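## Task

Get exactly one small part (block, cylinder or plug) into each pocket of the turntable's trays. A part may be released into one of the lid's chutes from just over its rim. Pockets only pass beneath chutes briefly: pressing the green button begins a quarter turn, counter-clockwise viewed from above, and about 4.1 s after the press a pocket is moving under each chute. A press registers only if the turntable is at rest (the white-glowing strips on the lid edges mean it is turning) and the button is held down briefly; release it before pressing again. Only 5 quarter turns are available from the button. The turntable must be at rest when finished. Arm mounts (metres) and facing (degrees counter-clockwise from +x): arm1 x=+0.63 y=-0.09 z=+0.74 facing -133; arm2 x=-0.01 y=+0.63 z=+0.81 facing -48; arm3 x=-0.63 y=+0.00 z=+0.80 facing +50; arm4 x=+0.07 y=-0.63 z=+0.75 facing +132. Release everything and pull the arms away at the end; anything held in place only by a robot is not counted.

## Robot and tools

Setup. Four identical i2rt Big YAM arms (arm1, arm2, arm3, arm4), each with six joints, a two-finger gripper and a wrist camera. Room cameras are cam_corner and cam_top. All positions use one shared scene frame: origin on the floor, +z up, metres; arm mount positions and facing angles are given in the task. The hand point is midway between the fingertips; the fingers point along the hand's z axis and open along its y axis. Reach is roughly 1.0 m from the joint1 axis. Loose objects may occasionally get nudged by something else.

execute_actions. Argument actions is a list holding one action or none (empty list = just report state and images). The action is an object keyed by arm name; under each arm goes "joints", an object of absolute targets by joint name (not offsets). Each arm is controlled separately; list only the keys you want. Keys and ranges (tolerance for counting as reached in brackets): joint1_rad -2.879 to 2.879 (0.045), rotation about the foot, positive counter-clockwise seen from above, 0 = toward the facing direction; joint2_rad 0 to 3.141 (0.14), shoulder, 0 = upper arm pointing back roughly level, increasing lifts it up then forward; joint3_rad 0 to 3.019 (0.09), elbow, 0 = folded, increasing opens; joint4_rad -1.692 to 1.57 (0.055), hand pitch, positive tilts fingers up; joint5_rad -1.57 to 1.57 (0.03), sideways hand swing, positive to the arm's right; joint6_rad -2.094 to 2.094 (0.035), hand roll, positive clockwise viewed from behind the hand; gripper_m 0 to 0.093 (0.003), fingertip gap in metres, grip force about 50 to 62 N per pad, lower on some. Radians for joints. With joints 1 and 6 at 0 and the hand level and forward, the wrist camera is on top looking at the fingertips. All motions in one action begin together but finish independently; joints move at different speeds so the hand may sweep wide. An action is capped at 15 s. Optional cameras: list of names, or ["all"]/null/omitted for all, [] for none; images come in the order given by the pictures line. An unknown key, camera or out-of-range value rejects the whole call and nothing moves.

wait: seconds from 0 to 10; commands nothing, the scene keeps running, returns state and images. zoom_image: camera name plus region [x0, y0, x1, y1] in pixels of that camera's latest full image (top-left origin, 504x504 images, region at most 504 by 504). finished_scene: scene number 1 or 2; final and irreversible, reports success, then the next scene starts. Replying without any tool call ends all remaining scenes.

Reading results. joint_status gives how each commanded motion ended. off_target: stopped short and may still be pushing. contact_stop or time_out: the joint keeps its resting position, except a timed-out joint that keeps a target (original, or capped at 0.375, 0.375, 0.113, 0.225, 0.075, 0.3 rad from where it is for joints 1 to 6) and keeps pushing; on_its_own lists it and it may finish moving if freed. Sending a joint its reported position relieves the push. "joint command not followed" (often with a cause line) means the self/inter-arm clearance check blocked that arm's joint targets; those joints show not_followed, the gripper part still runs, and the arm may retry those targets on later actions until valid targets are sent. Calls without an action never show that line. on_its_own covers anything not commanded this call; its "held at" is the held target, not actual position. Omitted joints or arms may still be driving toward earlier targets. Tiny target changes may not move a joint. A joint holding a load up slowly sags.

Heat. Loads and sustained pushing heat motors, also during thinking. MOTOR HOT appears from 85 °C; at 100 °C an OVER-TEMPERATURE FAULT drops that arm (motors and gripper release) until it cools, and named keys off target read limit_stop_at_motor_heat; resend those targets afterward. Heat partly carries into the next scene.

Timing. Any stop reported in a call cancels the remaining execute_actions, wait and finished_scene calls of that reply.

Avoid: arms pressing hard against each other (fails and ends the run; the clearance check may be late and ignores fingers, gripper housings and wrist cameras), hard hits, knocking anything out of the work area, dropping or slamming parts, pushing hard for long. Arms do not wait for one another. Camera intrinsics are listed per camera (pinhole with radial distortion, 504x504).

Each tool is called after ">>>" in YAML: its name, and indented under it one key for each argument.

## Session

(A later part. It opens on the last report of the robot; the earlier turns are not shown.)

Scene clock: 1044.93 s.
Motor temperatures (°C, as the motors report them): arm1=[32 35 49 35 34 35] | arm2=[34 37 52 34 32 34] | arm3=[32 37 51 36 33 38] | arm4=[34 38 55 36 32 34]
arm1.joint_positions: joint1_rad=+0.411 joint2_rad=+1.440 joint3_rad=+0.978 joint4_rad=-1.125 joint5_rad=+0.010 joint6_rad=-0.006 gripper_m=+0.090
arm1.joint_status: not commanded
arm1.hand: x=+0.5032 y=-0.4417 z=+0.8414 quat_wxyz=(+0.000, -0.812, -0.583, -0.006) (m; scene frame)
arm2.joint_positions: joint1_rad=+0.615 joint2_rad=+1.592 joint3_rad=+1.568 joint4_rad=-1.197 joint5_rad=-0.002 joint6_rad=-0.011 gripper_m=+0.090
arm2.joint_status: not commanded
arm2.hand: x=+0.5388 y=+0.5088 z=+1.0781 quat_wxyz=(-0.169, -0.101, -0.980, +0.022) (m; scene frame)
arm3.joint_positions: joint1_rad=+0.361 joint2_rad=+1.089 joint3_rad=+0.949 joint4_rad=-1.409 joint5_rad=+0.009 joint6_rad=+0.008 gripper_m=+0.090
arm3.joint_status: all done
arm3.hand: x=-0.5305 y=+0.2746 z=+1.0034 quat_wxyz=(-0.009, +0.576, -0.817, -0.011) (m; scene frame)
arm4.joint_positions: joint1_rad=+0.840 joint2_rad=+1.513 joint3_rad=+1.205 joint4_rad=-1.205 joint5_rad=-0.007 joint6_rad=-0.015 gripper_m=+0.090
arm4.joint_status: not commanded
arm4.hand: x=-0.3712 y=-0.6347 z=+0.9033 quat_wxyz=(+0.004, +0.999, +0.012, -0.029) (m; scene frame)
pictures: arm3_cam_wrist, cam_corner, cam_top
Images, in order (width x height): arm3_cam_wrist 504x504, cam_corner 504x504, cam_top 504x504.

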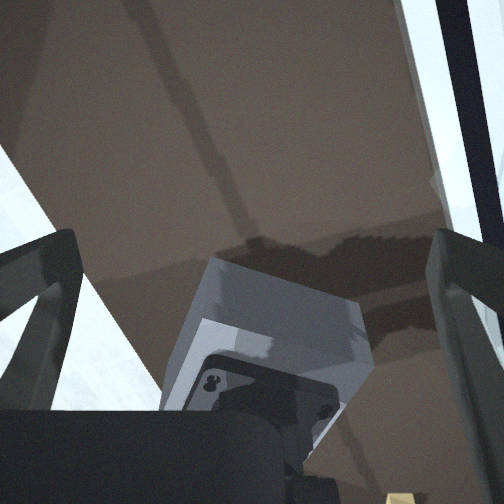

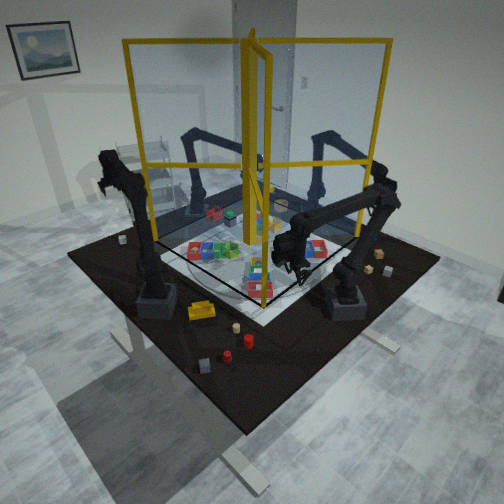

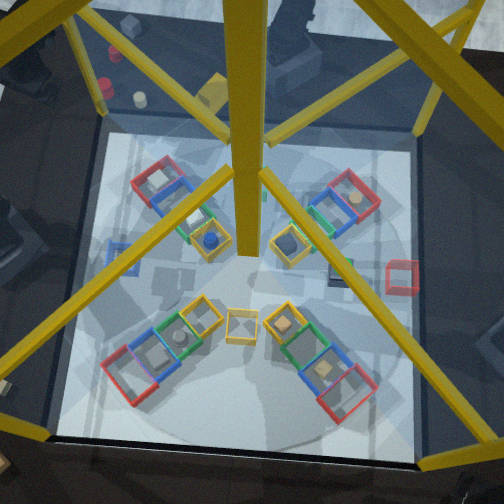

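>>> execute_actions:
  actions:
    - {"arm2":{"joints":{"joint2_rad":2.14,"joint3_rad":1.79,"joint4_rad":-1.19}},"arm3":{"joints":{"joint2_rad":0.9,"joint3_rad":0.78,"joint4_rad":-1.44}},"arm4":{"joints":{"joint2_rad":1.707,"joint3_rad":1.29,"joint4_rad":-1.125}}}
  cameras: ["arm1_cam_wrist","arm2_cam_wrist","arm4_cam_wrist"]

>>> execute_actions:
  actions:
    - {"arm3":{"joints":{"joint1_rad":-2.54}}}
  cameras: ["arm3_cam_wrist","cam_corner"]

Scene clock: 1115.87 s.
Motor temperatures (°C, as the motors report them): arm1=[32 36 50 35 34 35] | arm2=[34 38 56 35 32 33] | arm3=[32 37 47 35 33 33] | arm4=[34 38 58 36 32 34]
arm1.joint_positions: joint1_rad=+0.411 joint2_rad=+1.440 joint3_rad=+0.978 joint4_rad=-1.125 joint5_rad=+0.010 joint6_rad=-0.006 gripper_m=+0.090
arm1.joint_status: not commanded
arm1.hand: x=+0.5032 y=-0.4417 z=+0.8414 quat_wxyz=(+0.000, -0.812, -0.583, -0.006) (m; scene frame)
arm2.joint_positions: joint1_rad=+0.615 joint2_rad=+2.128 joint3_rad=+1.768 joint4_rad=-1.193 joint5_rad=-0.002 joint6_rad=-0.011 gripper_m=+0.090
arm2.joint_status: all done
arm2.hand: x=+0.6130 y=+0.4907 z=+0.8456 quat_wxyz=(-0.005, -0.104, -0.995, +0.003) (m; scene frame)
arm3.joint_positions: joint1_rad=+0.361 joint2_rad=+0.895 joint3_rad=+0.780 joint4_rad=-1.429 joint5_rad=+0.009 joint6_rad=+0.008 gripper_m=+0.090
arm3.joint_status: all done
arm3.hand: x=-0.5525 y=+0.2122 z=+0.9838 quat_wxyz=(-0.012, +0.576, -0.817, -0.012) (m; scene frame)
arm4.joint_positions: joint1_rad=+0.840 joint2_rad=+1.727 joint3_rad=+1.255 joint4_rad=-1.131 joint5_rad=-0.007 joint6_rad=-0.015 gripper_m=+0.090
arm4.joint_status: all done
arm4.hand: x=-0.4050 y=-0.6351 z=+0.8264 quat_wxyz=(+0.004, +1.000, +0.012, +0.016) (m; scene frame)
pictures: arm1_cam_wrist, arm2_cam_wrist, arm4_cam_wrist
Images, in order (width x height): arm1_cam_wrist 504x504, arm2_cam_wrist 504x504, arm4_cam_wrist 504x504.

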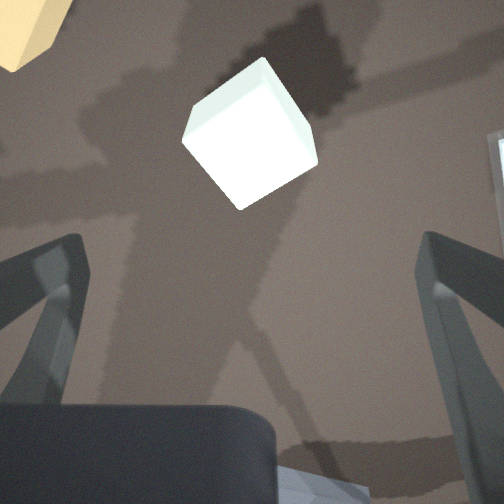

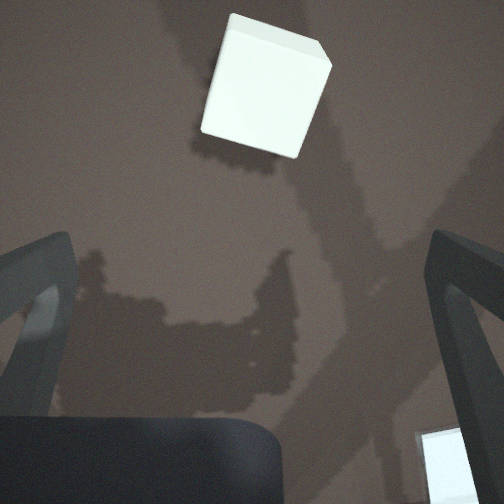

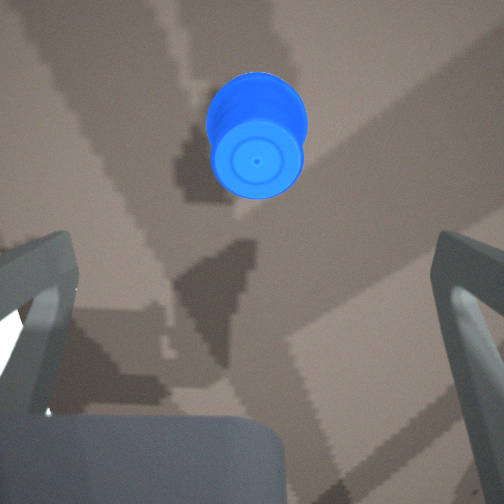

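Scene clock: 1118.30 s.
Motor temperatures (°C, as the motors report them): arm1=[32 36 50 35 34 35] | arm2=[34 39 56 35 32 33] | arm3=[32 37 47 35 33 33] | arm4=[34 39 57 36 32 34]
arm1.joint_positions: joint1_rad=+0.411 joint2_rad=+1.440 joint3_rad=+0.978 joint4_rad=-1.125 joint5_rad=+0.010 joint6_rad=-0.006 gripper_m=+0.090
arm1.joint_status: not commanded
arm1.hand: x=+0.5032 y=-0.4417 z=+0.8414 quat_wxyz=(+0.000, -0.812, -0.583, -0.006) (m; scene frame)
arm2.joint_positions: joint1_rad=+0.615 joint2_rad=+2.128 joint3_rad=+1.768 joint4_rad=-1.193 joint5_rad=-0.002 joint6_rad=-0.011 gripper_m=+0.090
arm2.joint_status: not commanded
arm2.hand: x=+0.6130 y=+0.4907 z=+0.8456 quat_wxyz=(-0.005, -0.104, -0.995, +0.003) (m; scene frame)
arm3.joint_positions: joint1_rad=-2.536 joint2_rad=+0.895 joint3_rad=+0.780 joint4_rad=-1.429 joint5_rad=+0.013 joint6_rad=+0.006 gripper_m=+0.090
arm3.joint_status: all done
arm3.hand: x=-0.6504 y=-0.2213 z=+0.9804 quat_wxyz=(+0.004, -0.740, -0.673, +0.015) (m; scene frame)
arm4.joint_positions: joint1_rad=+0.840 joint2_rad=+1.727 joint3_rad=+1.255 joint4_rad=-1.131 joint5_rad=-0.007 joint6_rad=-0.015 gripper_m=+0.090
arm4.joint_status: not commanded
arm4.hand: x=-0.4050 y=-0.6351 z=+0.8264 quat_wxyz=(+0.004, +1.000, +0.012, +0.016) (m; scene frame)
pictures: arm3_cam_wrist, cam_corner
Images, in order (width x height): arm3_cam_wrist 504x504, cam_corner 504x504.

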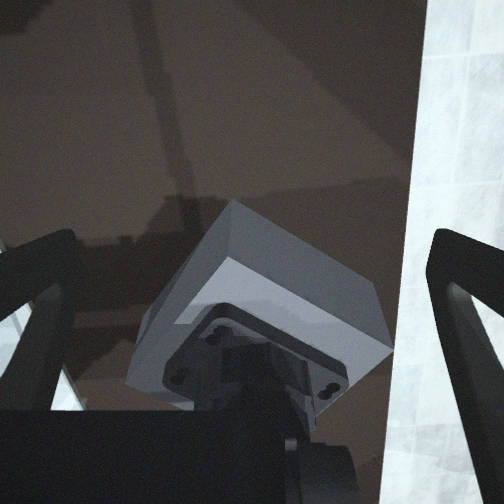

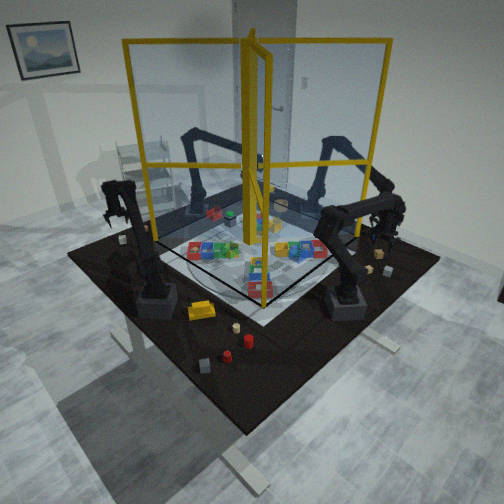

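>>> execute_actions:
  actions:
    - {"arm1":{"joints":{"joint2_rad":1.574,"joint3_rad":0.845,"joint4_rad":-0.83,"joint6_rad":-0.6}},"arm2":{"joints":{"joint1_rad":0.605,"joint2_rad":2.274,"joint3_rad":1.735,"joint4_rad":-1.02,"joint6_rad":0.28}},"arm3":{"joints":{"joint2_rad":1.539,"joint3_rad":0.93,"joint4_rad":-0.92}},"arm4":{"joints":{"joint2_rad":1.806,"joint3_rad":1.155,"joint4_rad":-0.91}}}
  cameras: ["arm1_cam_wrist","arm2_cam_wrist","arm3_cam_wrist","arm4_cam_wrist"]

Scene clock: 1148.33 s.
Motor temperatures (°C, as the motors report them): arm1=[32 36 49 35 34 35] | arm2=[34 41 54 34 32 33] | arm3=[32 37 47 35 33 33] | arm4=[34 39 56 36 32 34]
arm1.joint_positions: joint1_rad=+0.411 joint2_rad=+1.581 joint3_rad=+0.841 joint4_rad=-0.846 joint5_rad=+0.010 joint6_rad=-0.591 gripper_m=+0.090
arm1.joint_status: all done
arm1.hand: x=+0.5065 y=-0.4369 z=+0.7475 quat_wxyz=(-0.002, -0.610, -0.792, -0.006) (m; scene frame)
arm2.joint_positions: joint1_rad=+0.612 joint2_rad=+2.275 joint3_rad=+1.724 joint4_rad=-1.032 joint5_rad=-0.002 joint6_rad=+0.268 gripper_m=+0.090
arm2.joint_status: all done
arm2.hand: x=+0.6115 y=+0.4881 z=+0.7397 quat_wxyz=(+0.009, -0.243, -0.970, +0.002) (m; scene frame)
arm3.joint_positions: joint1_rad=-2.536 joint2_rad=+1.543 joint3_rad=+0.903 joint4_rad=-0.938 joint5_rad=+0.013 joint6_rad=+0.006 gripper_m=+0.090
arm3.joint_status: all done
arm3.hand: x=-0.6665 y=-0.3791 z=+0.8368 quat_wxyz=(+0.015, -0.740, -0.673, +0.003) (m; scene frame)
arm4.joint_positions: joint1_rad=+0.840 joint2_rad=+1.819 joint3_rad=+1.153 joint4_rad=-0.920 joint5_rad=-0.007 joint6_rad=-0.015 gripper_m=+0.090
arm4.joint_status: all done
arm4.hand: x=-0.4025 y=-0.6352 z=+0.7510 quat_wxyz=(+0.004, +1.000, +0.012, +0.007) (m; scene frame)
pictures: arm1_cam_wrist, arm2_cam_wrist, arm3_cam_wrist, arm4_cam_wrist
Images, in order (width x height): arm1_cam_wrist 504x504, arm2_cam_wrist 504x504, arm3_cam_wrist 504x504, arm4_cam_wrist 504x504.

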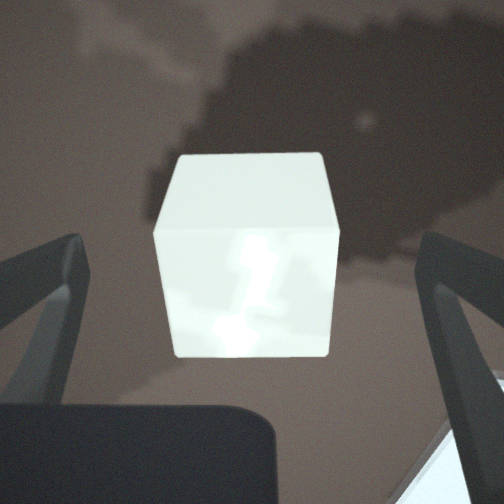

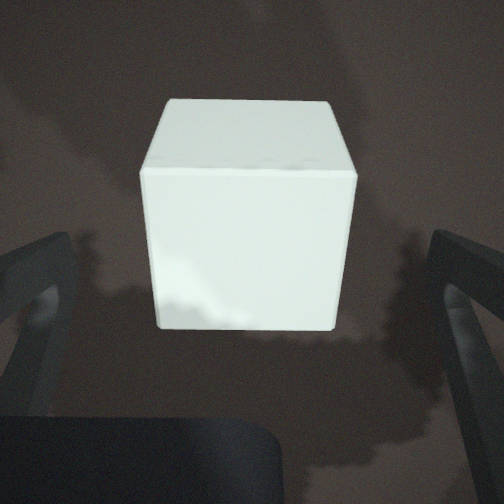

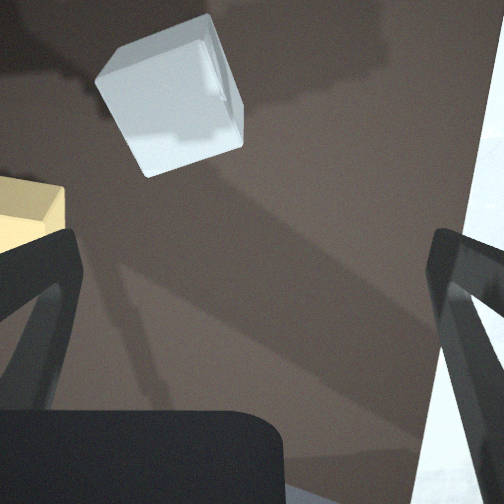

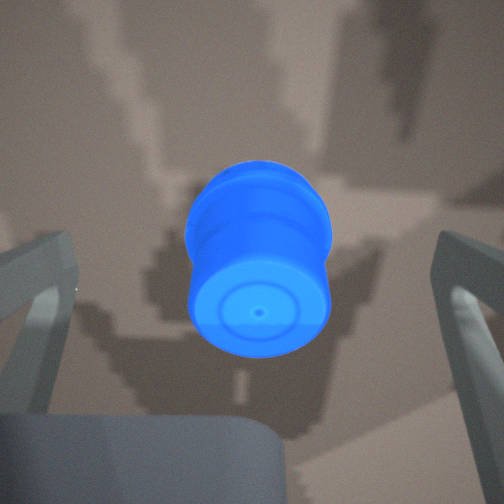

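>>> execute_actions:
  actions:
    - {"arm1":{"joints":{"gripper_m":0.026}},"arm2":{"joints":{"gripper_m":0.026}},"arm3":{"joints":{"joint1_rad":-2.495,"joint2_rad":1.74,"joint3_rad":0.855,"joint4_rad":-0.665,"joint6_rad":-0.31}},"arm4":{"joints":{"gripper_m":0.018}}}
  cameras: ["arm3_cam_wrist"]

Scene clock: 1170.90 s.
Motor temperatures (°C, as the motors report them): arm1=[32 36 48 35 34 35] | arm2=[34 42 52 34 32 33] | arm3=[32 38 47 35 33 33] | arm4=[34 39 53 36 32 34]
arm1.joint_positions: joint1_rad=+0.411 joint2_rad=+1.581 joint3_rad=+0.841 joint4_rad=-0.845 joint5_rad=+0.010 joint6_rad=-0.592 gripper_m=+0.039
arm1.joint_status: gripper_m off_target (ended at +0.039, target +0.026)
arm1.hand: x=+0.5064 y=-0.4371 z=+0.7475 quat_wxyz=(-0.002, -0.610, -0.793, -0.006) (m; scene frame)
arm2.joint_positions: joint1_rad=+0.612 joint2_rad=+2.275 joint3_rad=+1.724 joint4_rad=-1.032 joint5_rad=-0.002 joint6_rad=+0.269 gripper_m=+0.039
arm2.joint_status: gripper_m off_target (ended at +0.039, target +0.026)
arm2.hand: x=+0.6115 y=+0.4881 z=+0.7397 quat_wxyz=(+0.009, -0.243, -0.970, +0.002) (m; scene frame)
arm3.joint_positions: joint1_rad=-2.497 joint2_rad=+1.754 joint3_rad=+0.851 joint4_rad=-0.683 joint5_rad=+0.013 joint6_rad=-0.301 gripper_m=+0.090
arm3.joint_status: all done
arm3.hand: x=-0.6530 y=-0.3855 z=+0.7444 quat_wxyz=(+0.018, -0.613, -0.790, -0.003) (m; scene frame)
arm4.joint_positions: joint1_rad=+0.840 joint2_rad=+1.819 joint3_rad=+1.153 joint4_rad=-0.920 joint5_rad=-0.007 joint6_rad=-0.015 gripper_m=+0.028
arm4.joint_status: gripper_m off_target (ended at +0.028, target +0.018)
arm4.hand: x=-0.4025 y=-0.6351 z=+0.7510 quat_wxyz=(+0.004, +1.000, +0.012, +0.007) (m; scene frame)
pictures: arm3_cam_wrist
Images, in order (width x height): arm3_cam_wrist 504x504.

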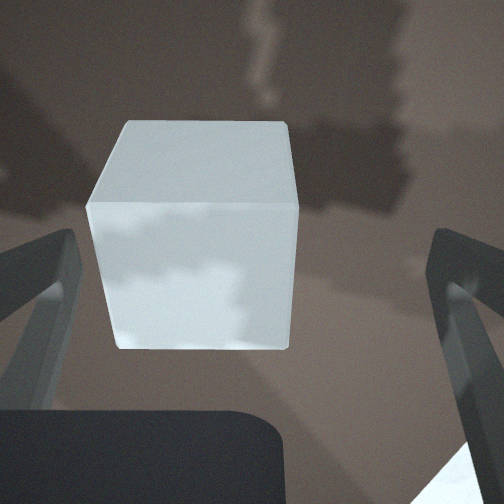

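>>> execute_actions:
  actions:
    - {"arm1":{"joints":{"joint2_rad":0.95,"joint3_rad":0.8,"joint4_rad":-1.42}},"arm2":{"joints":{"joint2_rad":1.1,"joint3_rad":0.95,"joint4_rad":-1.4}},"arm3":{"joints":{"joint1_rad":-2.465,"gripper_m":0.026}},"arm4":{"joints":{"joint2_rad":1.1,"joint3_rad":0.99,"joint4_rad":-1.45}}}
  cameras: ["arm1_cam_wrist","arm2_cam_wrist","arm3_cam_wrist","arm4_cam_wrist"]

Scene clock: 1184.23 s.
Motor temperatures (°C, as the motors report them): arm1=[32 36 47 35 34 35] | arm2=[34 43 52 34 32 33] | arm3=[32 38 45 35 33 33] | arm4=[34 39 52 36 32 34]
arm1.joint_positions: joint1_rad=+0.411 joint2_rad=+0.946 joint3_rad=+0.800 joint4_rad=-1.405 joint5_rad=+0.010 joint6_rad=-0.592 gripper_m=+0.039
arm1.joint_status: all done
arm1.hand: x=+0.5479 y=-0.3087 z=+0.9175 quat_wxyz=(-0.007, -0.610, -0.793, +0.011) (m; scene frame)
arm2.joint_positions: joint1_rad=+0.612 joint2_rad=+1.094 joint3_rad=+0.954 joint4_rad=-1.393 joint5_rad=-0.002 joint6_rad=+0.269 gripper_m=+0.039
arm2.joint_status: all done
arm2.hand: x=+0.2766 y=+0.5657 z=+1.0118 quat_wxyz=(-0.016, -0.243, -0.970, +0.002) (m; scene frame)
arm3.joint_positions: joint1_rad=-2.469 joint2_rad=+1.754 joint3_rad=+0.851 joint4_rad=-0.683 joint5_rad=+0.012 joint6_rad=-0.303 gripper_m=+0.039
arm3.joint_status: gripper_m off_target (ended at +0.039, target +0.026); the others done
arm3.hand: x=-0.6418 y=-0.3862 z=+0.7442 quat_wxyz=(+0.017, -0.601, -0.799, -0.003) (m; scene frame)
arm4.joint_positions: joint1_rad=+0.840 joint2_rad=+1.093 joint3_rad=+0.986 joint4_rad=-1.444 joint5_rad=-0.007 joint6_rad=-0.015 gripper_m=+0.028
arm4.joint_status: all done
arm4.hand: x=-0.2176 y=-0.6331 z=+0.9634 quat_wxyz=(+0.004, +1.000, +0.012, -0.010) (m; scene frame)
pictures: arm1_cam_wrist, arm2_cam_wrist, arm3_cam_wrist, arm4_cam_wrist
Images, in order (width x height): arm1_cam_wrist 504x504, arm2_cam_wrist 504x504, arm3_cam_wrist 504x504, arm4_cam_wrist 504x504.

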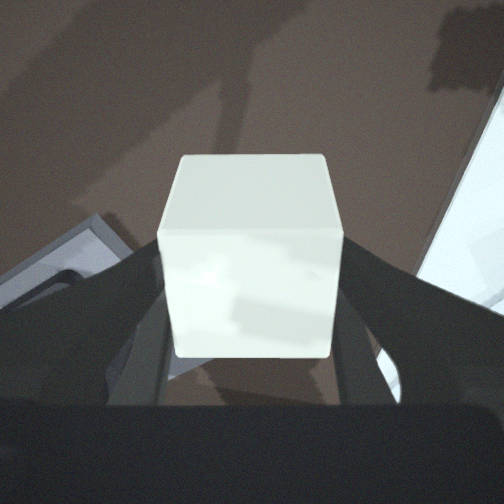

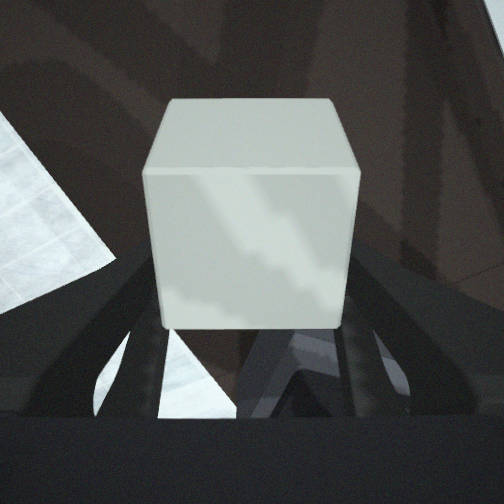

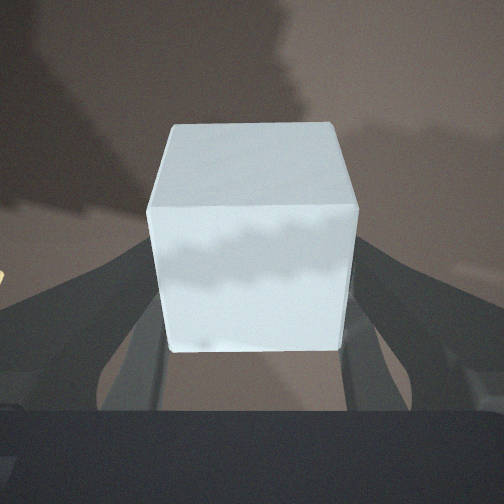

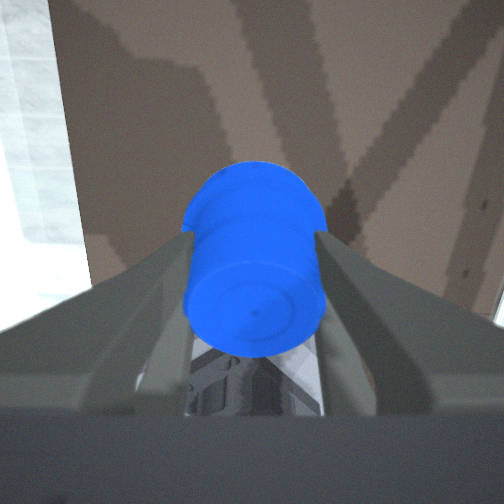

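>>> execute_actions:
  actions:
    - {"arm1":{"joints":{"joint1_rad":-1.112,"joint2_rad":1.0,"joint3_rad":0.98,"joint4_rad":-1.52,"joint6_rad":0.01}},"arm2":{"joints":{"joint1_rad":-0.77,"joint6_rad":-0.105}},"arm3":{"joints":{"joint2_rad":0.95,"joint3_rad":0.83,"joint4_rad":-1.44}},"arm4":{"joints":{"joint1_rad":-0.569,"joint6_rad":-1.485}}}
  cameras: []

>>> execute_actions:
  actions:
    - {"arm1":{"joints":{"joint2_rad":1.208,"joint3_rad":1.04,"joint4_rad":-1.39}},"arm2":{"joints":{"joint2_rad":1.545,"joint3_rad":1.195,"joint4_rad":-1.165}},"arm3":{"joints":{"joint1_rad":-0.991,"joint6_rad":-0.19}},"arm4":{"joints":{"joint2_rad":1.625,"joint3_rad":1.47,"joint4_rad":-1.335}}}
  cameras: ["arm1_cam_wrist","arm2_cam_wrist","arm4_cam_wrist","cam_top"]

Scene clock: 1215.37 s.
Motor temperatures (°C, as the motors report them): arm1=[32 35 49 35 34 35] | arm2=[34 38 52 34 32 33] | arm3=[32 38 45 35 33 33] | arm4=[34 38 53 36 32 34]
arm1.joint_positions: joint1_rad=-1.109 joint2_rad=+1.002 joint3_rad=+0.946 joint4_rad=-1.505 joint5_rad=+0.011 joint6_rad=+0.002 gripper_m=+0.039
arm1.joint_status: all done
arm1.hand: x=+0.3792 y=-0.0097 z=+0.9553 quat_wxyz=(+0.002, -0.990, +0.142, -0.003) (m; scene frame)
arm2.joint_positions: joint1_rad=-0.770 joint2_rad=+1.094 joint3_rad=+0.954 joint4_rad=-1.393 joint5_rad=-0.002 joint6_rad=-0.093 gripper_m=+0.039
arm2.joint_status: all done
arm2.hand: x=-0.0220 y=+0.3352 z=+1.0152 quat_wxyz=(-0.012, -0.685, -0.728, +0.018) (m; scene frame)
arm3.joint_positions: joint1_rad=-2.469 joint2_rad=+0.955 joint3_rad=+0.823 joint4_rad=-1.425 joint5_rad=+0.012 joint6_rad=-0.303 gripper_m=+0.039
arm3.joint_status: all done
arm3.hand: x=-0.6355 y=-0.2390 z=+0.9837 quat_wxyz=(+0.009, -0.601, -0.799, +0.008) (m; scene frame)
arm4.joint_positions: joint1_rad=-0.563 joint2_rad=+1.096 joint3_rad=+0.986 joint4_rad=-1.444 joint5_rad=-0.007 joint6_rad=-1.470 gripper_m=+0.028
arm4.joint_status: all done
arm4.hand: x=+0.0229 y=-0.3414 z=+0.9620 quat_wxyz=(-0.007, +0.999, +0.038, -0.005) (m; scene frame)
pictures: none
No camera images: the call's "cameras" was empty. Leave "cameras" out to get every camera's image.

Scene clock: 1217.10 s.
Motor temperatures (°C, as the motors report them): arm1=[32 35 49 35 34 35] | arm2=[34 38 52 34 32 33] | arm3=[32 38 45 35 33 33] | arm4=[34 38 53 36 32 34]
arm1.joint_positions: joint1_rad=-1.109 joint2_rad=+1.218 joint3_rad=+1.003 joint4_rad=-1.403 joint5_rad=+0.011 joint6_rad=+0.002 gripper_m=+0.039
arm1.joint_status: all done
arm1.hand: x=+0.3244 y=+0.0059 z=+0.9177 quat_wxyz=(-0.002, -0.989, +0.141, -0.032) (m; scene frame)
arm2.joint_positions: joint1_rad=-0.770 joint2_rad=+1.549 joint3_rad=+1.173 joint4_rad=-1.171 joint5_rad=-0.002 joint6_rad=-0.094 gripper_m=+0.039
arm2.joint_status: all done
arm2.hand: x=-0.0275 y=+0.1883 z=+0.9410 quat_wxyz=(-0.007, -0.685, -0.728, +0.013) (m; scene frame)
arm3.joint_positions: joint1_rad=-0.994 joint2_rad=+0.955 joint3_rad=+0.823 joint4_rad=-1.425 joint5_rad=+0.010 joint6_rad=-0.198 gripper_m=+0.039
arm3.joint_status: all done
arm3.hand: x=-0.3891 y=-0.0292 z=+0.9828 quat_wxyz=(+0.000, +0.040, -0.999, +0.001) (m; scene frame)
arm4.joint_positions: joint1_rad=-0.563 joint2_rad=+1.637 joint3_rad=+1.409 joint4_rad=-1.337 joint5_rad=-0.007 joint6_rad=-1.471 gripper_m=+0.028
arm4.joint_status: all done
arm4.hand: x=-0.0114 y=-0.1493 z=+0.9230 quat_wxyz=(-0.002, +0.999, +0.038, -0.004) (m; scene frame)
pictures: arm1_cam_wrist, arm2_cam_wrist, arm4_cam_wrist, cam_top
Images, in order (width x height): arm1_cam_wrist 504x504, arm2_cam_wrist 504x504, arm4_cam_wrist 504x504, cam_top 504x504.

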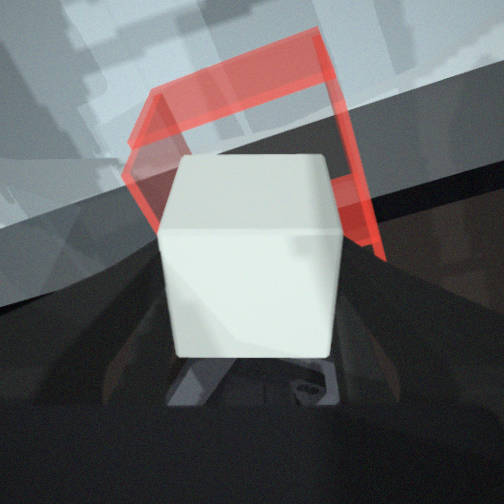

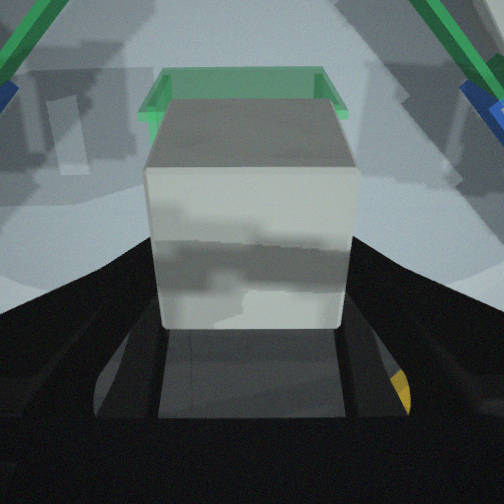

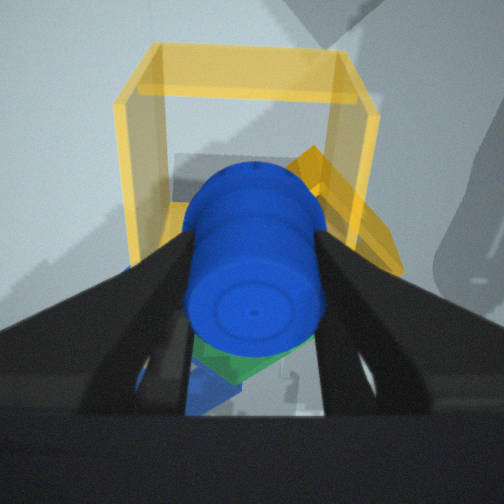

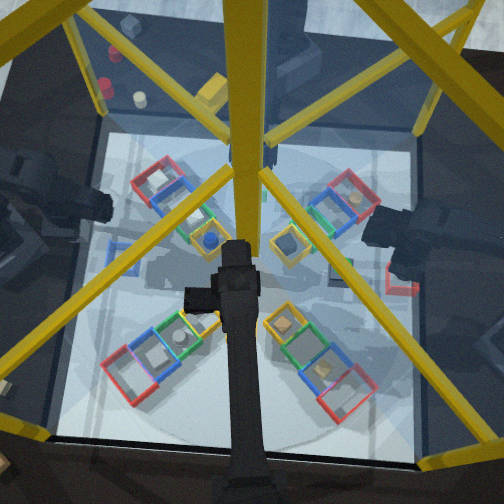

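>>> execute_actions:
  actions:
    - {"arm1":{"joints":{"joint3_rad":1.12,"joint4_rad":-1.47}},"arm2":{"joints":{"joint3_rad":1.115,"joint4_rad":-1.115}},"arm3":{"joints":{"joint2_rad":1.15,"joint3_rad":0.975,"joint4_rad":-1.35}}}
  cameras: []

>>> execute_actions:
  actions:
    - {"arm1":{"joints":{"joint1_rad":-1.01,"joint2_rad":1.5,"joint3_rad":1.45,"joint4_rad":-1.46,"joint6_rad":-0.345}},"arm3":{"joints":{"joint2_rad":1.278,"joint4_rad":-1.19}}}
  cameras: ["arm3_cam_wrist"]

>>> execute_actions:
  actions:
    - {"arm1":{"joints":{"joint1_rad":-1.112,"joint2_rad":1.208,"joint3_rad":1.022,"joint4_rad":-1.39}}}
  cameras: ["arm1_cam_wrist","arm2_cam_wrist","arm3_cam_wrist"]

Scene clock: 1247.03 s.
Motor temperatures (°C, as the motors report them): arm1=[32 36 51 35 34 35] | arm2=[34 39 54 34 32 33] | arm3=[32 37 46 35 33 33] | arm4=[34 39 58 36 32 34]
arm1.joint_positions: joint1_rad=-1.109 joint2_rad=+1.217 joint3_rad=+1.078 joint4_rad=-1.455 joint5_rad=+0.011 joint6_rad=+0.002 gripper_m=+0.039
arm1.joint_status: all done
arm1.hand: x=+0.3139 y=+0.0092 z=+0.9457 quat_wxyz=(+0.000, -0.990, +0.142, -0.020) (m; scene frame)
arm2.joint_positions: joint1_rad=-0.770 joint2_rad=+1.545 joint3_rad=+1.113 joint4_rad=-1.127 joint5_rad=-0.002 joint6_rad=-0.094 gripper_m=+0.039
arm2.joint_status: all done
arm2.hand: x=-0.0272 y=+0.2011 z=+0.9216 quat_wxyz=(-0.003, -0.685, -0.728, +0.008) (m; scene frame)
arm3.joint_positions: joint1_rad=-0.994 joint2_rad=+1.159 joint3_rad=+0.919 joint4_rad=-1.359 joint5_rad=+0.010 joint6_rad=-0.198 gripper_m=+0.039
arm3.joint_status: all done
arm3.hand: x=-0.3339 y=-0.0356 z=+0.9676 quat_wxyz=(+0.021, +0.040, -0.999, -0.003) (m; scene frame)
arm4.joint_positions: joint1_rad=-0.563 joint2_rad=+1.637 joint3_rad=+1.409 joint4_rad=-1.337 joint5_rad=-0.007 joint6_rad=-1.471 gripper_m=+0.028
arm4.joint_status: not commanded
arm4.hand: x=-0.0114 y=-0.1493 z=+0.9230 quat_wxyz=(-0.002, +0.999, +0.038, -0.004) (m; scene frame)
pictures: none
No camera images: the call's "cameras" was empty. Leave "cameras" out to get every camera's image.

Scene clock: 1248.40 s.
Motor temperatures (°C, as the motors report them): arm1=[32 36 52 35 34 35] | arm2=[34 39 53 34 32 33] | arm3=[32 37 47 35 33 33] | arm4=[34 39 58 36 32 34]
arm1.joint_positions: joint1_rad=-1.006 joint2_rad=+1.500 joint3_rad=+1.397 joint4_rad=-1.455 joint5_rad=+0.010 joint6_rad=-0.336 gripper_m=+0.039
arm1.joint_status: all done
arm1.hand: x=+0.1886 y=-0.0021 z=+0.9617 quat_wxyz=(+0.001, -0.997, -0.078, -0.001) (m; scene frame)
arm2.joint_positions: joint1_rad=-0.770 joint2_rad=+1.545 joint3_rad=+1.113 joint4_rad=-1.127 joint5_rad=-0.002 joint6_rad=-0.094 gripper_m=+0.039
arm2.joint_status: not commanded
arm2.hand: x=-0.0272 y=+0.2011 z=+0.9216 quat_wxyz=(-0.003, -0.685, -0.728, +0.008) (m; scene frame)
arm3.joint_positions: joint1_rad=-0.994 joint2_rad=+1.293 joint3_rad=+0.919 joint4_rad=-1.207 joint5_rad=+0.010 joint6_rad=-0.198 gripper_m=+0.039
arm3.joint_status: all done
arm3.hand: x=-0.2947 y=-0.0399 z=+0.9270 quat_wxyz=(+0.012, +0.040, -0.999, -0.001) (m; scene frame)
arm4.joint_positions: joint1_rad=-0.563 joint2_rad=+1.637 joint3_rad=+1.409 joint4_rad=-1.337 joint5_rad=-0.007 joint6_rad=-1.471 gripper_m=+0.028
arm4.joint_status: not commanded
arm4.hand: x=-0.0114 y=-0.1493 z=+0.9230 quat_wxyz=(-0.002, +0.999, +0.038, -0.004) (m; scene frame)
pictures: arm3_cam_wrist
Images, in order (width x height): arm3_cam_wrist 504x504.

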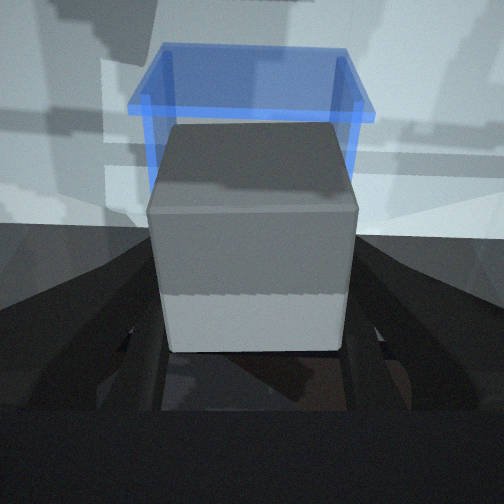

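Scene clock: 1249.57 s.
Motor temperatures (°C, as the motors report them): arm1=[32 36 51 35 34 35] | arm2=[34 39 53 34 32 33] | arm3=[32 37 47 35 33 33] | arm4=[34 39 58 36 32 34]
arm1.joint_positions: joint1_rad=-1.121 joint2_rad=+1.199 joint3_rad=+1.023 joint4_rad=-1.398 joint5_rad=+0.011 joint6_rad=-0.338 gripper_m=+0.039
arm1.joint_status: all done
arm1.hand: x=+0.3191 y=+0.0116 z=+0.9307 quat_wxyz=(-0.001, -1.000, -0.022, -0.010) (m; scene frame)
arm2.joint_positions: joint1_rad=-0.770 joint2_rad=+1.545 joint3_rad=+1.113 joint4_rad=-1.127 joint5_rad=-0.002 joint6_rad=-0.094 gripper_m=+0.039
arm2.joint_status: not commanded
arm2.hand: x=-0.0272 y=+0.2011 z=+0.9216 quat_wxyz=(-0.003, -0.685, -0.728, +0.008) (m; scene frame)
arm3.joint_positions: joint1_rad=-0.994 joint2_rad=+1.293 joint3_rad=+0.919 joint4_rad=-1.207 joint5_rad=+0.010 joint6_rad=-0.198 gripper_m=+0.039
arm3.joint_status: not commanded
arm3.hand: x=-0.2947 y=-0.0399 z=+0.9270 quat_wxyz=(+0.012, +0.040, -0.999, -0.001) (m; scene frame)
arm4.joint_positions: joint1_rad=-0.563 joint2_rad=+1.637 joint3_rad=+1.409 joint4_rad=-1.337 joint5_rad=-0.007 joint6_rad=-1.471 gripper_m=+0.028
arm4.joint_status: not commanded
arm4.hand: x=-0.0114 y=-0.1493 z=+0.9230 quat_wxyz=(-0.002, +0.999, +0.038, -0.004) (m; scene frame)
pictures: arm1_cam_wrist, arm2_cam_wrist, arm3_cam_wrist
Images, in order (width x height): arm1_cam_wrist 504x504, arm2_cam_wrist 504x504, arm3_cam_wrist 504x504.

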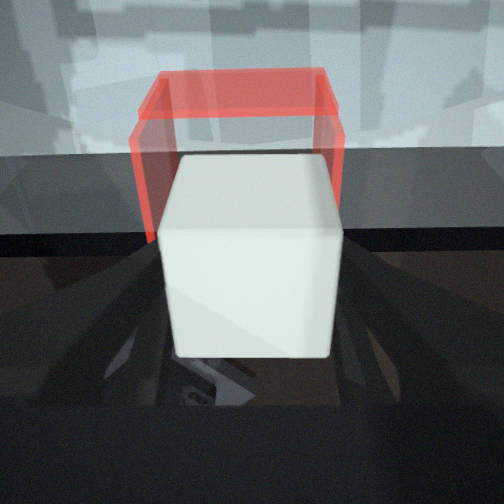

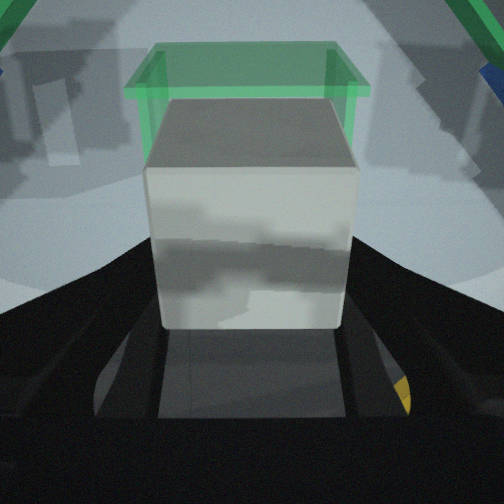

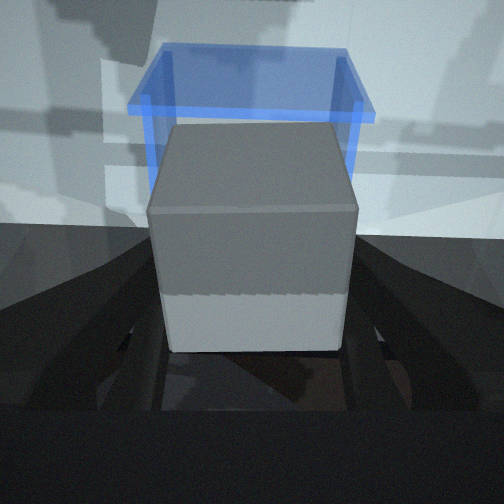

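>>> execute_actions:
  actions:
    - {"arm1":{"joints":{"joint1_rad":-1.01,"joint2_rad":1.5,"joint3_rad":1.45,"joint4_rad":-1.46}}}
  cameras: []

>>> execute_actions:
  actions:
    - {"arm1":{"joints":{"joint3_rad":1.27,"joint4_rad":-1.335}}}
  cameras: []

>>> execute_actions:
  actions:
    - {"arm1":{"joints":{"joint3_rad":1.45,"joint4_rad":-1.46}}}
  cameras: []

>>> execute_actions:
  actions:
    - {"arm1":{"joints":{"joint1_rad":-1.10,"joint2_rad":1.208,"joint3_rad":1.022,"joint4_rad":-1.39}}}
  cameras: []

>>> wait:
  seconds: 1.0

>>> execute_actions:
  actions:
    - {"arm1":{"joints":{"gripper_m":0.065}},"arm2":{"joints":{"gripper_m":0.065}},"arm3":{"joints":{"gripper_m":0.065}},"arm4":{"joints":{"gripper_m":0.06}}}
  cameras: ["cam_top"]

Scene clock: 1269.37 s.
Motor temperatures (°C, as the motors report them): arm1=[32 36 51 35 34 35] | arm2=[34 39 52 34 32 33] | arm3=[32 38 49 35 33 33] | arm4=[34 39 59 36 32 34]
arm1.joint_positions: joint1_rad=-1.013 joint2_rad=+1.487 joint3_rad=+1.327 joint4_rad=-1.509 joint5_rad=+0.018 joint6_rad=-0.336 gripper_m=+0.039
arm1.joint_status: joint3_rad time_out (moved +0.303 of +0.427); the others done
arm1.on_its_own: joint3_rad reads +1.327 and still pushes toward +1.439 since a time_out
arm1.hand: x=+0.2243 y=-0.0046 z=+0.9424 quat_wxyz=(-0.010, -0.996, -0.075, -0.056) (m; scene frame)
arm2.joint_positions: joint1_rad=-0.770 joint2_rad=+1.545 joint3_rad=+1.113 joint4_rad=-1.127 joint5_rad=-0.002 joint6_rad=-0.094 gripper_m=+0.039
arm2.joint_status: not commanded
arm2.hand: x=-0.0272 y=+0.2011 z=+0.9216 quat_wxyz=(-0.003, -0.685, -0.728, +0.008) (m; scene frame)
arm3.joint_positions: joint1_rad=-0.994 joint2_rad=+1.293 joint3_rad=+0.919 joint4_rad=-1.207 joint5_rad=+0.010 joint6_rad=-0.198 gripper_m=+0.039
arm3.joint_status: not commanded
arm3.hand: x=-0.2947 y=-0.0399 z=+0.9270 quat_wxyz=(+0.012, +0.040, -0.999, -0.001) (m; scene frame)
arm4.joint_positions: joint1_rad=-0.563 joint2_rad=+1.637 joint3_rad=+1.409 joint4_rad=-1.337 joint5_rad=-0.007 joint6_rad=-1.471 gripper_m=+0.028
arm4.joint_status: not commanded
arm4.hand: x=-0.0114 y=-0.1493 z=+0.9230 quat_wxyz=(-0.002, +0.999, +0.038, -0.004) (m; scene frame)
pictures: none
No camera images: the call's "cameras" was empty. Leave "cameras" out to get every camera's image.

not run: a stop came earlier in this reply.

not run: a stop came earlier in this reply.

not run: a stop came earlier in this reply.

not run: a stop came earlier in this reply.

not run: a stop came earlier in this reply.

>>> execute_actions:
  actions:
    - {"arm1":{"joints":{"joint2_rad":1.35,"joint3_rad":1.33,"joint4_rad":-1.5}}}
  cameras: ["arm1_cam_wrist","cam_top","cam_corner"]

Scene clock: 1274.80 s.
Motor temperatures (°C, as the motors report them): arm1=[32 36 54 36 34 35] | arm2=[34 39 52 34 32 33] | arm3=[32 38 49 35 33 33] | arm4=[34 39 59 36 32 34]
arm1.joint_positions: joint1_rad=-1.013 joint2_rad=+1.333 joint3_rad=+1.327 joint4_rad=-1.512 joint5_rad=+0.012 joint6_rad=-0.337 gripper_m=+0.039
arm1.joint_status: all done
arm1.hand: x=+0.2402 y=-0.0081 z=+1.0013 quat_wxyz=(+0.007, -0.997, -0.075, +0.018) (m; scene frame)
arm2.joint_positions: joint1_rad=-0.770 joint2_rad=+1.545 joint3_rad=+1.113 joint4_rad=-1.127 joint5_rad=-0.002 joint6_rad=-0.094 gripper_m=+0.039
arm2.joint_status: not commanded
arm2.hand: x=-0.0272 y=+0.2011 z=+0.9216 quat_wxyz=(-0.003, -0.685, -0.728, +0.008) (m; scene frame)
arm3.joint_positions: joint1_rad=-0.994 joint2_rad=+1.293 joint3_rad=+0.919 joint4_rad=-1.207 joint5_rad=+0.010 joint6_rad=-0.198 gripper_m=+0.039
arm3.joint_status: not commanded
arm3.hand: x=-0.2947 y=-0.0399 z=+0.9270 quat_wxyz=(+0.012, +0.040, -0.999, -0.001) (m; scene frame)
arm4.joint_positions: joint1_rad=-0.563 joint2_rad=+1.637 joint3_rad=+1.409 joint4_rad=-1.337 joint5_rad=-0.007 joint6_rad=-1.471 gripper_m=+0.028
arm4.joint_status: not commanded
arm4.hand: x=-0.0114 y=-0.1493 z=+0.9230 quat_wxyz=(-0.002, +0.999, +0.038, -0.004) (m; scene frame)
pictures: arm1_cam_wrist, cam_corner, cam_top
Images, in order (width x height): arm1_cam_wrist 504x504, cam_corner 504x504, cam_top 504x504.

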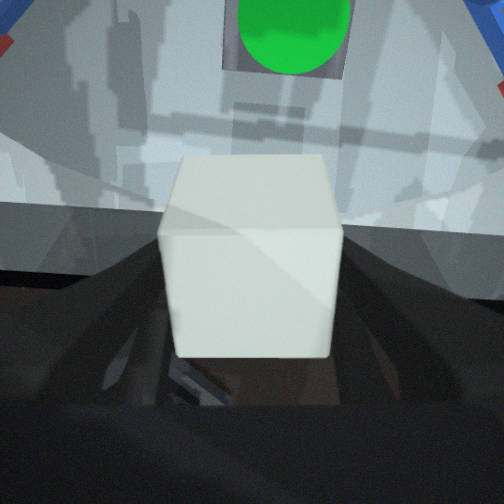

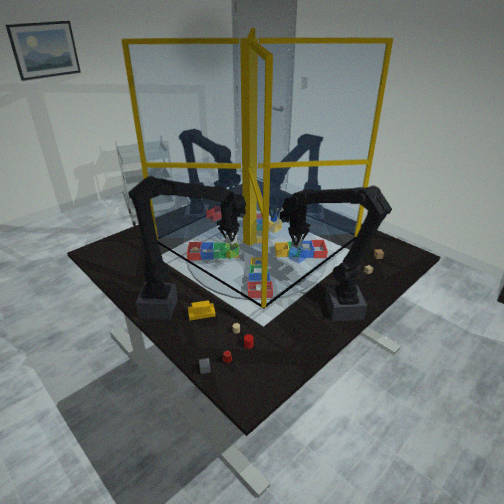

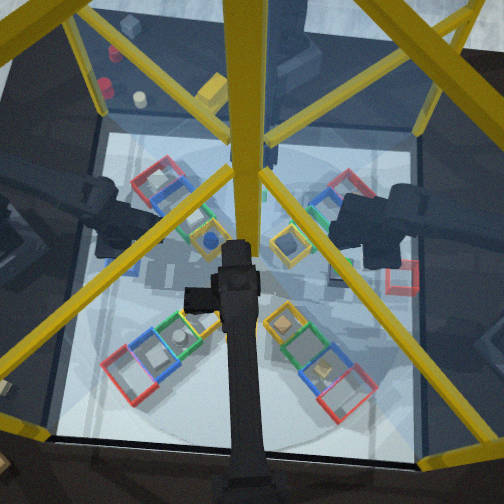

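>>> execute_actions:
  actions:
    - {"arm1":{"joints":{"joint2_rad":1.4,"joint3_rad":1.47,"joint4_rad":-1.5}}}
  cameras: []

>>> execute_actions:
  actions:
    - {"arm1":{"joints":{"joint2_rad":1.49,"joint3_rad":1.45,"joint4_rad":-1.46}}}
  cameras: ["arm1_cam_wrist"]

Scene clock: 1284.93 s.
Motor temperatures (°C, as the motors report them): arm1=[32 36 52 35 34 35] | arm2=[34 39 52 34 32 33] | arm3=[32 38 50 35 33 33] | arm4=[34 39 60 36 32 34]
arm1.joint_positions: joint1_rad=-1.013 joint2_rad=+1.399 joint3_rad=+1.422 joint4_rad=-1.512 joint5_rad=+0.012 joint6_rad=-0.337 gripper_m=+0.039
arm1.joint_status: all done
arm1.hand: x=+0.2081 y=-0.0020 z=+1.0133 quat_wxyz=(+0.011, -0.997, -0.075, +0.032) (m; scene frame)
arm2.joint_positions: joint1_rad=-0.770 joint2_rad=+1.545 joint3_rad=+1.113 joint4_rad=-1.127 joint5_rad=-0.002 joint6_rad=-0.094 gripper_m=+0.039
arm2.joint_status: not commanded
arm2.hand: x=-0.0272 y=+0.2011 z=+0.9216 quat_wxyz=(-0.003, -0.685, -0.728, +0.008) (m; scene frame)
arm3.joint_positions: joint1_rad=-0.994 joint2_rad=+1.293 joint3_rad=+0.919 joint4_rad=-1.207 joint5_rad=+0.010 joint6_rad=-0.198 gripper_m=+0.039
arm3.joint_status: not commanded
arm3.hand: x=-0.2947 y=-0.0399 z=+0.9270 quat_wxyz=(+0.012, +0.040, -0.999, -0.001) (m; scene frame)
arm4.joint_positions: joint1_rad=-0.563 joint2_rad=+1.637 joint3_rad=+1.409 joint4_rad=-1.337 joint5_rad=-0.007 joint6_rad=-1.471 gripper_m=+0.028
arm4.joint_status: not commanded
arm4.hand: x=-0.0114 y=-0.1493 z=+0.9230 quat_wxyz=(-0.002, +0.999, +0.038, -0.004) (m; scene frame)
pictures: none
No camera images: the call's "cameras" was empty. Leave "cameras" out to get every camera's image.

Scene clock: 1285.90 s.
Motor temperatures (°C, as the motors report them): arm1=[32 36 52 35 34 35] | arm2=[34 39 52 34 32 33] | arm3=[32 38 50 35 33 33] | arm4=[34 39 60 36 32 34]
arm1.joint_positions: joint1_rad=-1.013 joint2_rad=+1.490 joint3_rad=+1.422 joint4_rad=-1.475 joint5_rad=+0.012 joint6_rad=-0.337 gripper_m=+0.039
arm1.joint_status: all done
arm1.hand: x=+0.1879 y=+0.0016 z=+0.9755 quat_wxyz=(+0.004, -0.997, -0.075, +0.006) (m; scene frame)
arm2.joint_positions: joint1_rad=-0.770 joint2_rad=+1.545 joint3_rad=+1.113 joint4_rad=-1.127 joint5_rad=-0.002 joint6_rad=-0.094 gripper_m=+0.039
arm2.joint_status: not commanded
arm2.hand: x=-0.0272 y=+0.2011 z=+0.9216 quat_wxyz=(-0.003, -0.685, -0.728, +0.008) (m; scene frame)
arm3.joint_positions: joint1_rad=-0.994 joint2_rad=+1.293 joint3_rad=+0.919 joint4_rad=-1.207 joint5_rad=+0.010 joint6_rad=-0.198 gripper_m=+0.039
arm3.joint_status: not commanded
arm3.hand: x=-0.2947 y=-0.0399 z=+0.9270 quat_wxyz=(+0.012, +0.040, -0.999, -0.001) (m; scene frame)
arm4.joint_positions: joint1_rad=-0.563 joint2_rad=+1.637 joint3_rad=+1.409 joint4_rad=-1.337 joint5_rad=-0.007 joint6_rad=-1.471 gripper_m=+0.028
arm4.joint_status: not commanded
arm4.hand: x=-0.0114 y=-0.1493 z=+0.9230 quat_wxyz=(-0.002, +0.999, +0.038, -0.004) (m; scene frame)
pictures: arm1_cam_wrist
Images, in order (width x height): arm1_cam_wrist 504x504.

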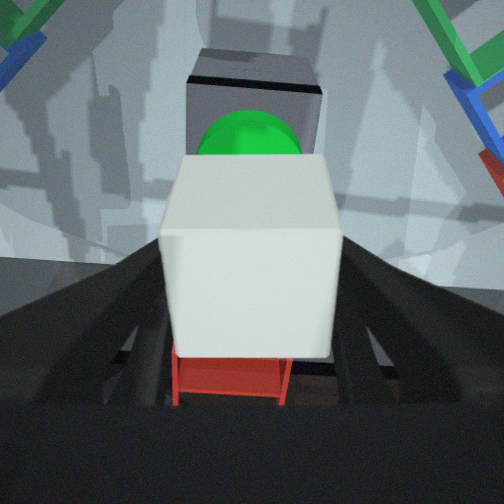

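>>> execute_actions:
  actions:
    - {"arm1":{"joints":{"joint2_rad":1.5,"joint3_rad":1.39,"joint4_rad":-1.45}}}
  cameras: []

Scene clock: 1298.13 s.
Motor temperatures (°C, as the motors report them): arm1=[32 36 52 35 34 35] | arm2=[34 39 52 34 32 33] | arm3=[32 38 50 35 33 33] | arm4=[34 39 60 36 32 34]
arm1.joint_positions: joint1_rad=-1.013 joint2_rad=+1.490 joint3_rad=+1.395 joint4_rad=-1.465 joint5_rad=+0.012 joint6_rad=-0.337 gripper_m=+0.039
arm1.joint_status: all done
arm1.hand: x=+0.1930 y=+0.0005 z=+0.9651 quat_wxyz=(+0.002, -0.997, -0.075, -0.003) (m; scene frame)
arm2.joint_positions: joint1_rad=-0.770 joint2_rad=+1.545 joint3_rad=+1.113 joint4_rad=-1.127 joint5_rad=-0.002 joint6_rad=-0.094 gripper_m=+0.039
arm2.joint_status: not commanded
arm2.hand: x=-0.0272 y=+0.2011 z=+0.9216 quat_wxyz=(-0.003, -0.685, -0.728, +0.008) (m; scene frame)
arm3.joint_positions: joint1_rad=-0.994 joint2_rad=+1.293 joint3_rad=+0.919 joint4_rad=-1.207 joint5_rad=+0.010 joint6_rad=-0.198 gripper_m=+0.039
arm3.joint_status: not commanded
arm3.hand: x=-0.2947 y=-0.0399 z=+0.9270 quat_wxyz=(+0.012, +0.040, -0.999, -0.001) (m; scene frame)
arm4.joint_positions: joint1_rad=-0.563 joint2_rad=+1.637 joint3_rad=+1.409 joint4_rad=-1.337 joint5_rad=-0.007 joint6_rad=-1.471 gripper_m=+0.028
arm4.joint_status: not commanded
arm4.hand: x=-0.0114 y=-0.1493 z=+0.9230 quat_wxyz=(-0.002, +0.999, +0.038, -0.004) (m; scene frame)
pictures: none
No camera images: the call's "cameras" was empty. Leave "cameras" out to get every camera's image.


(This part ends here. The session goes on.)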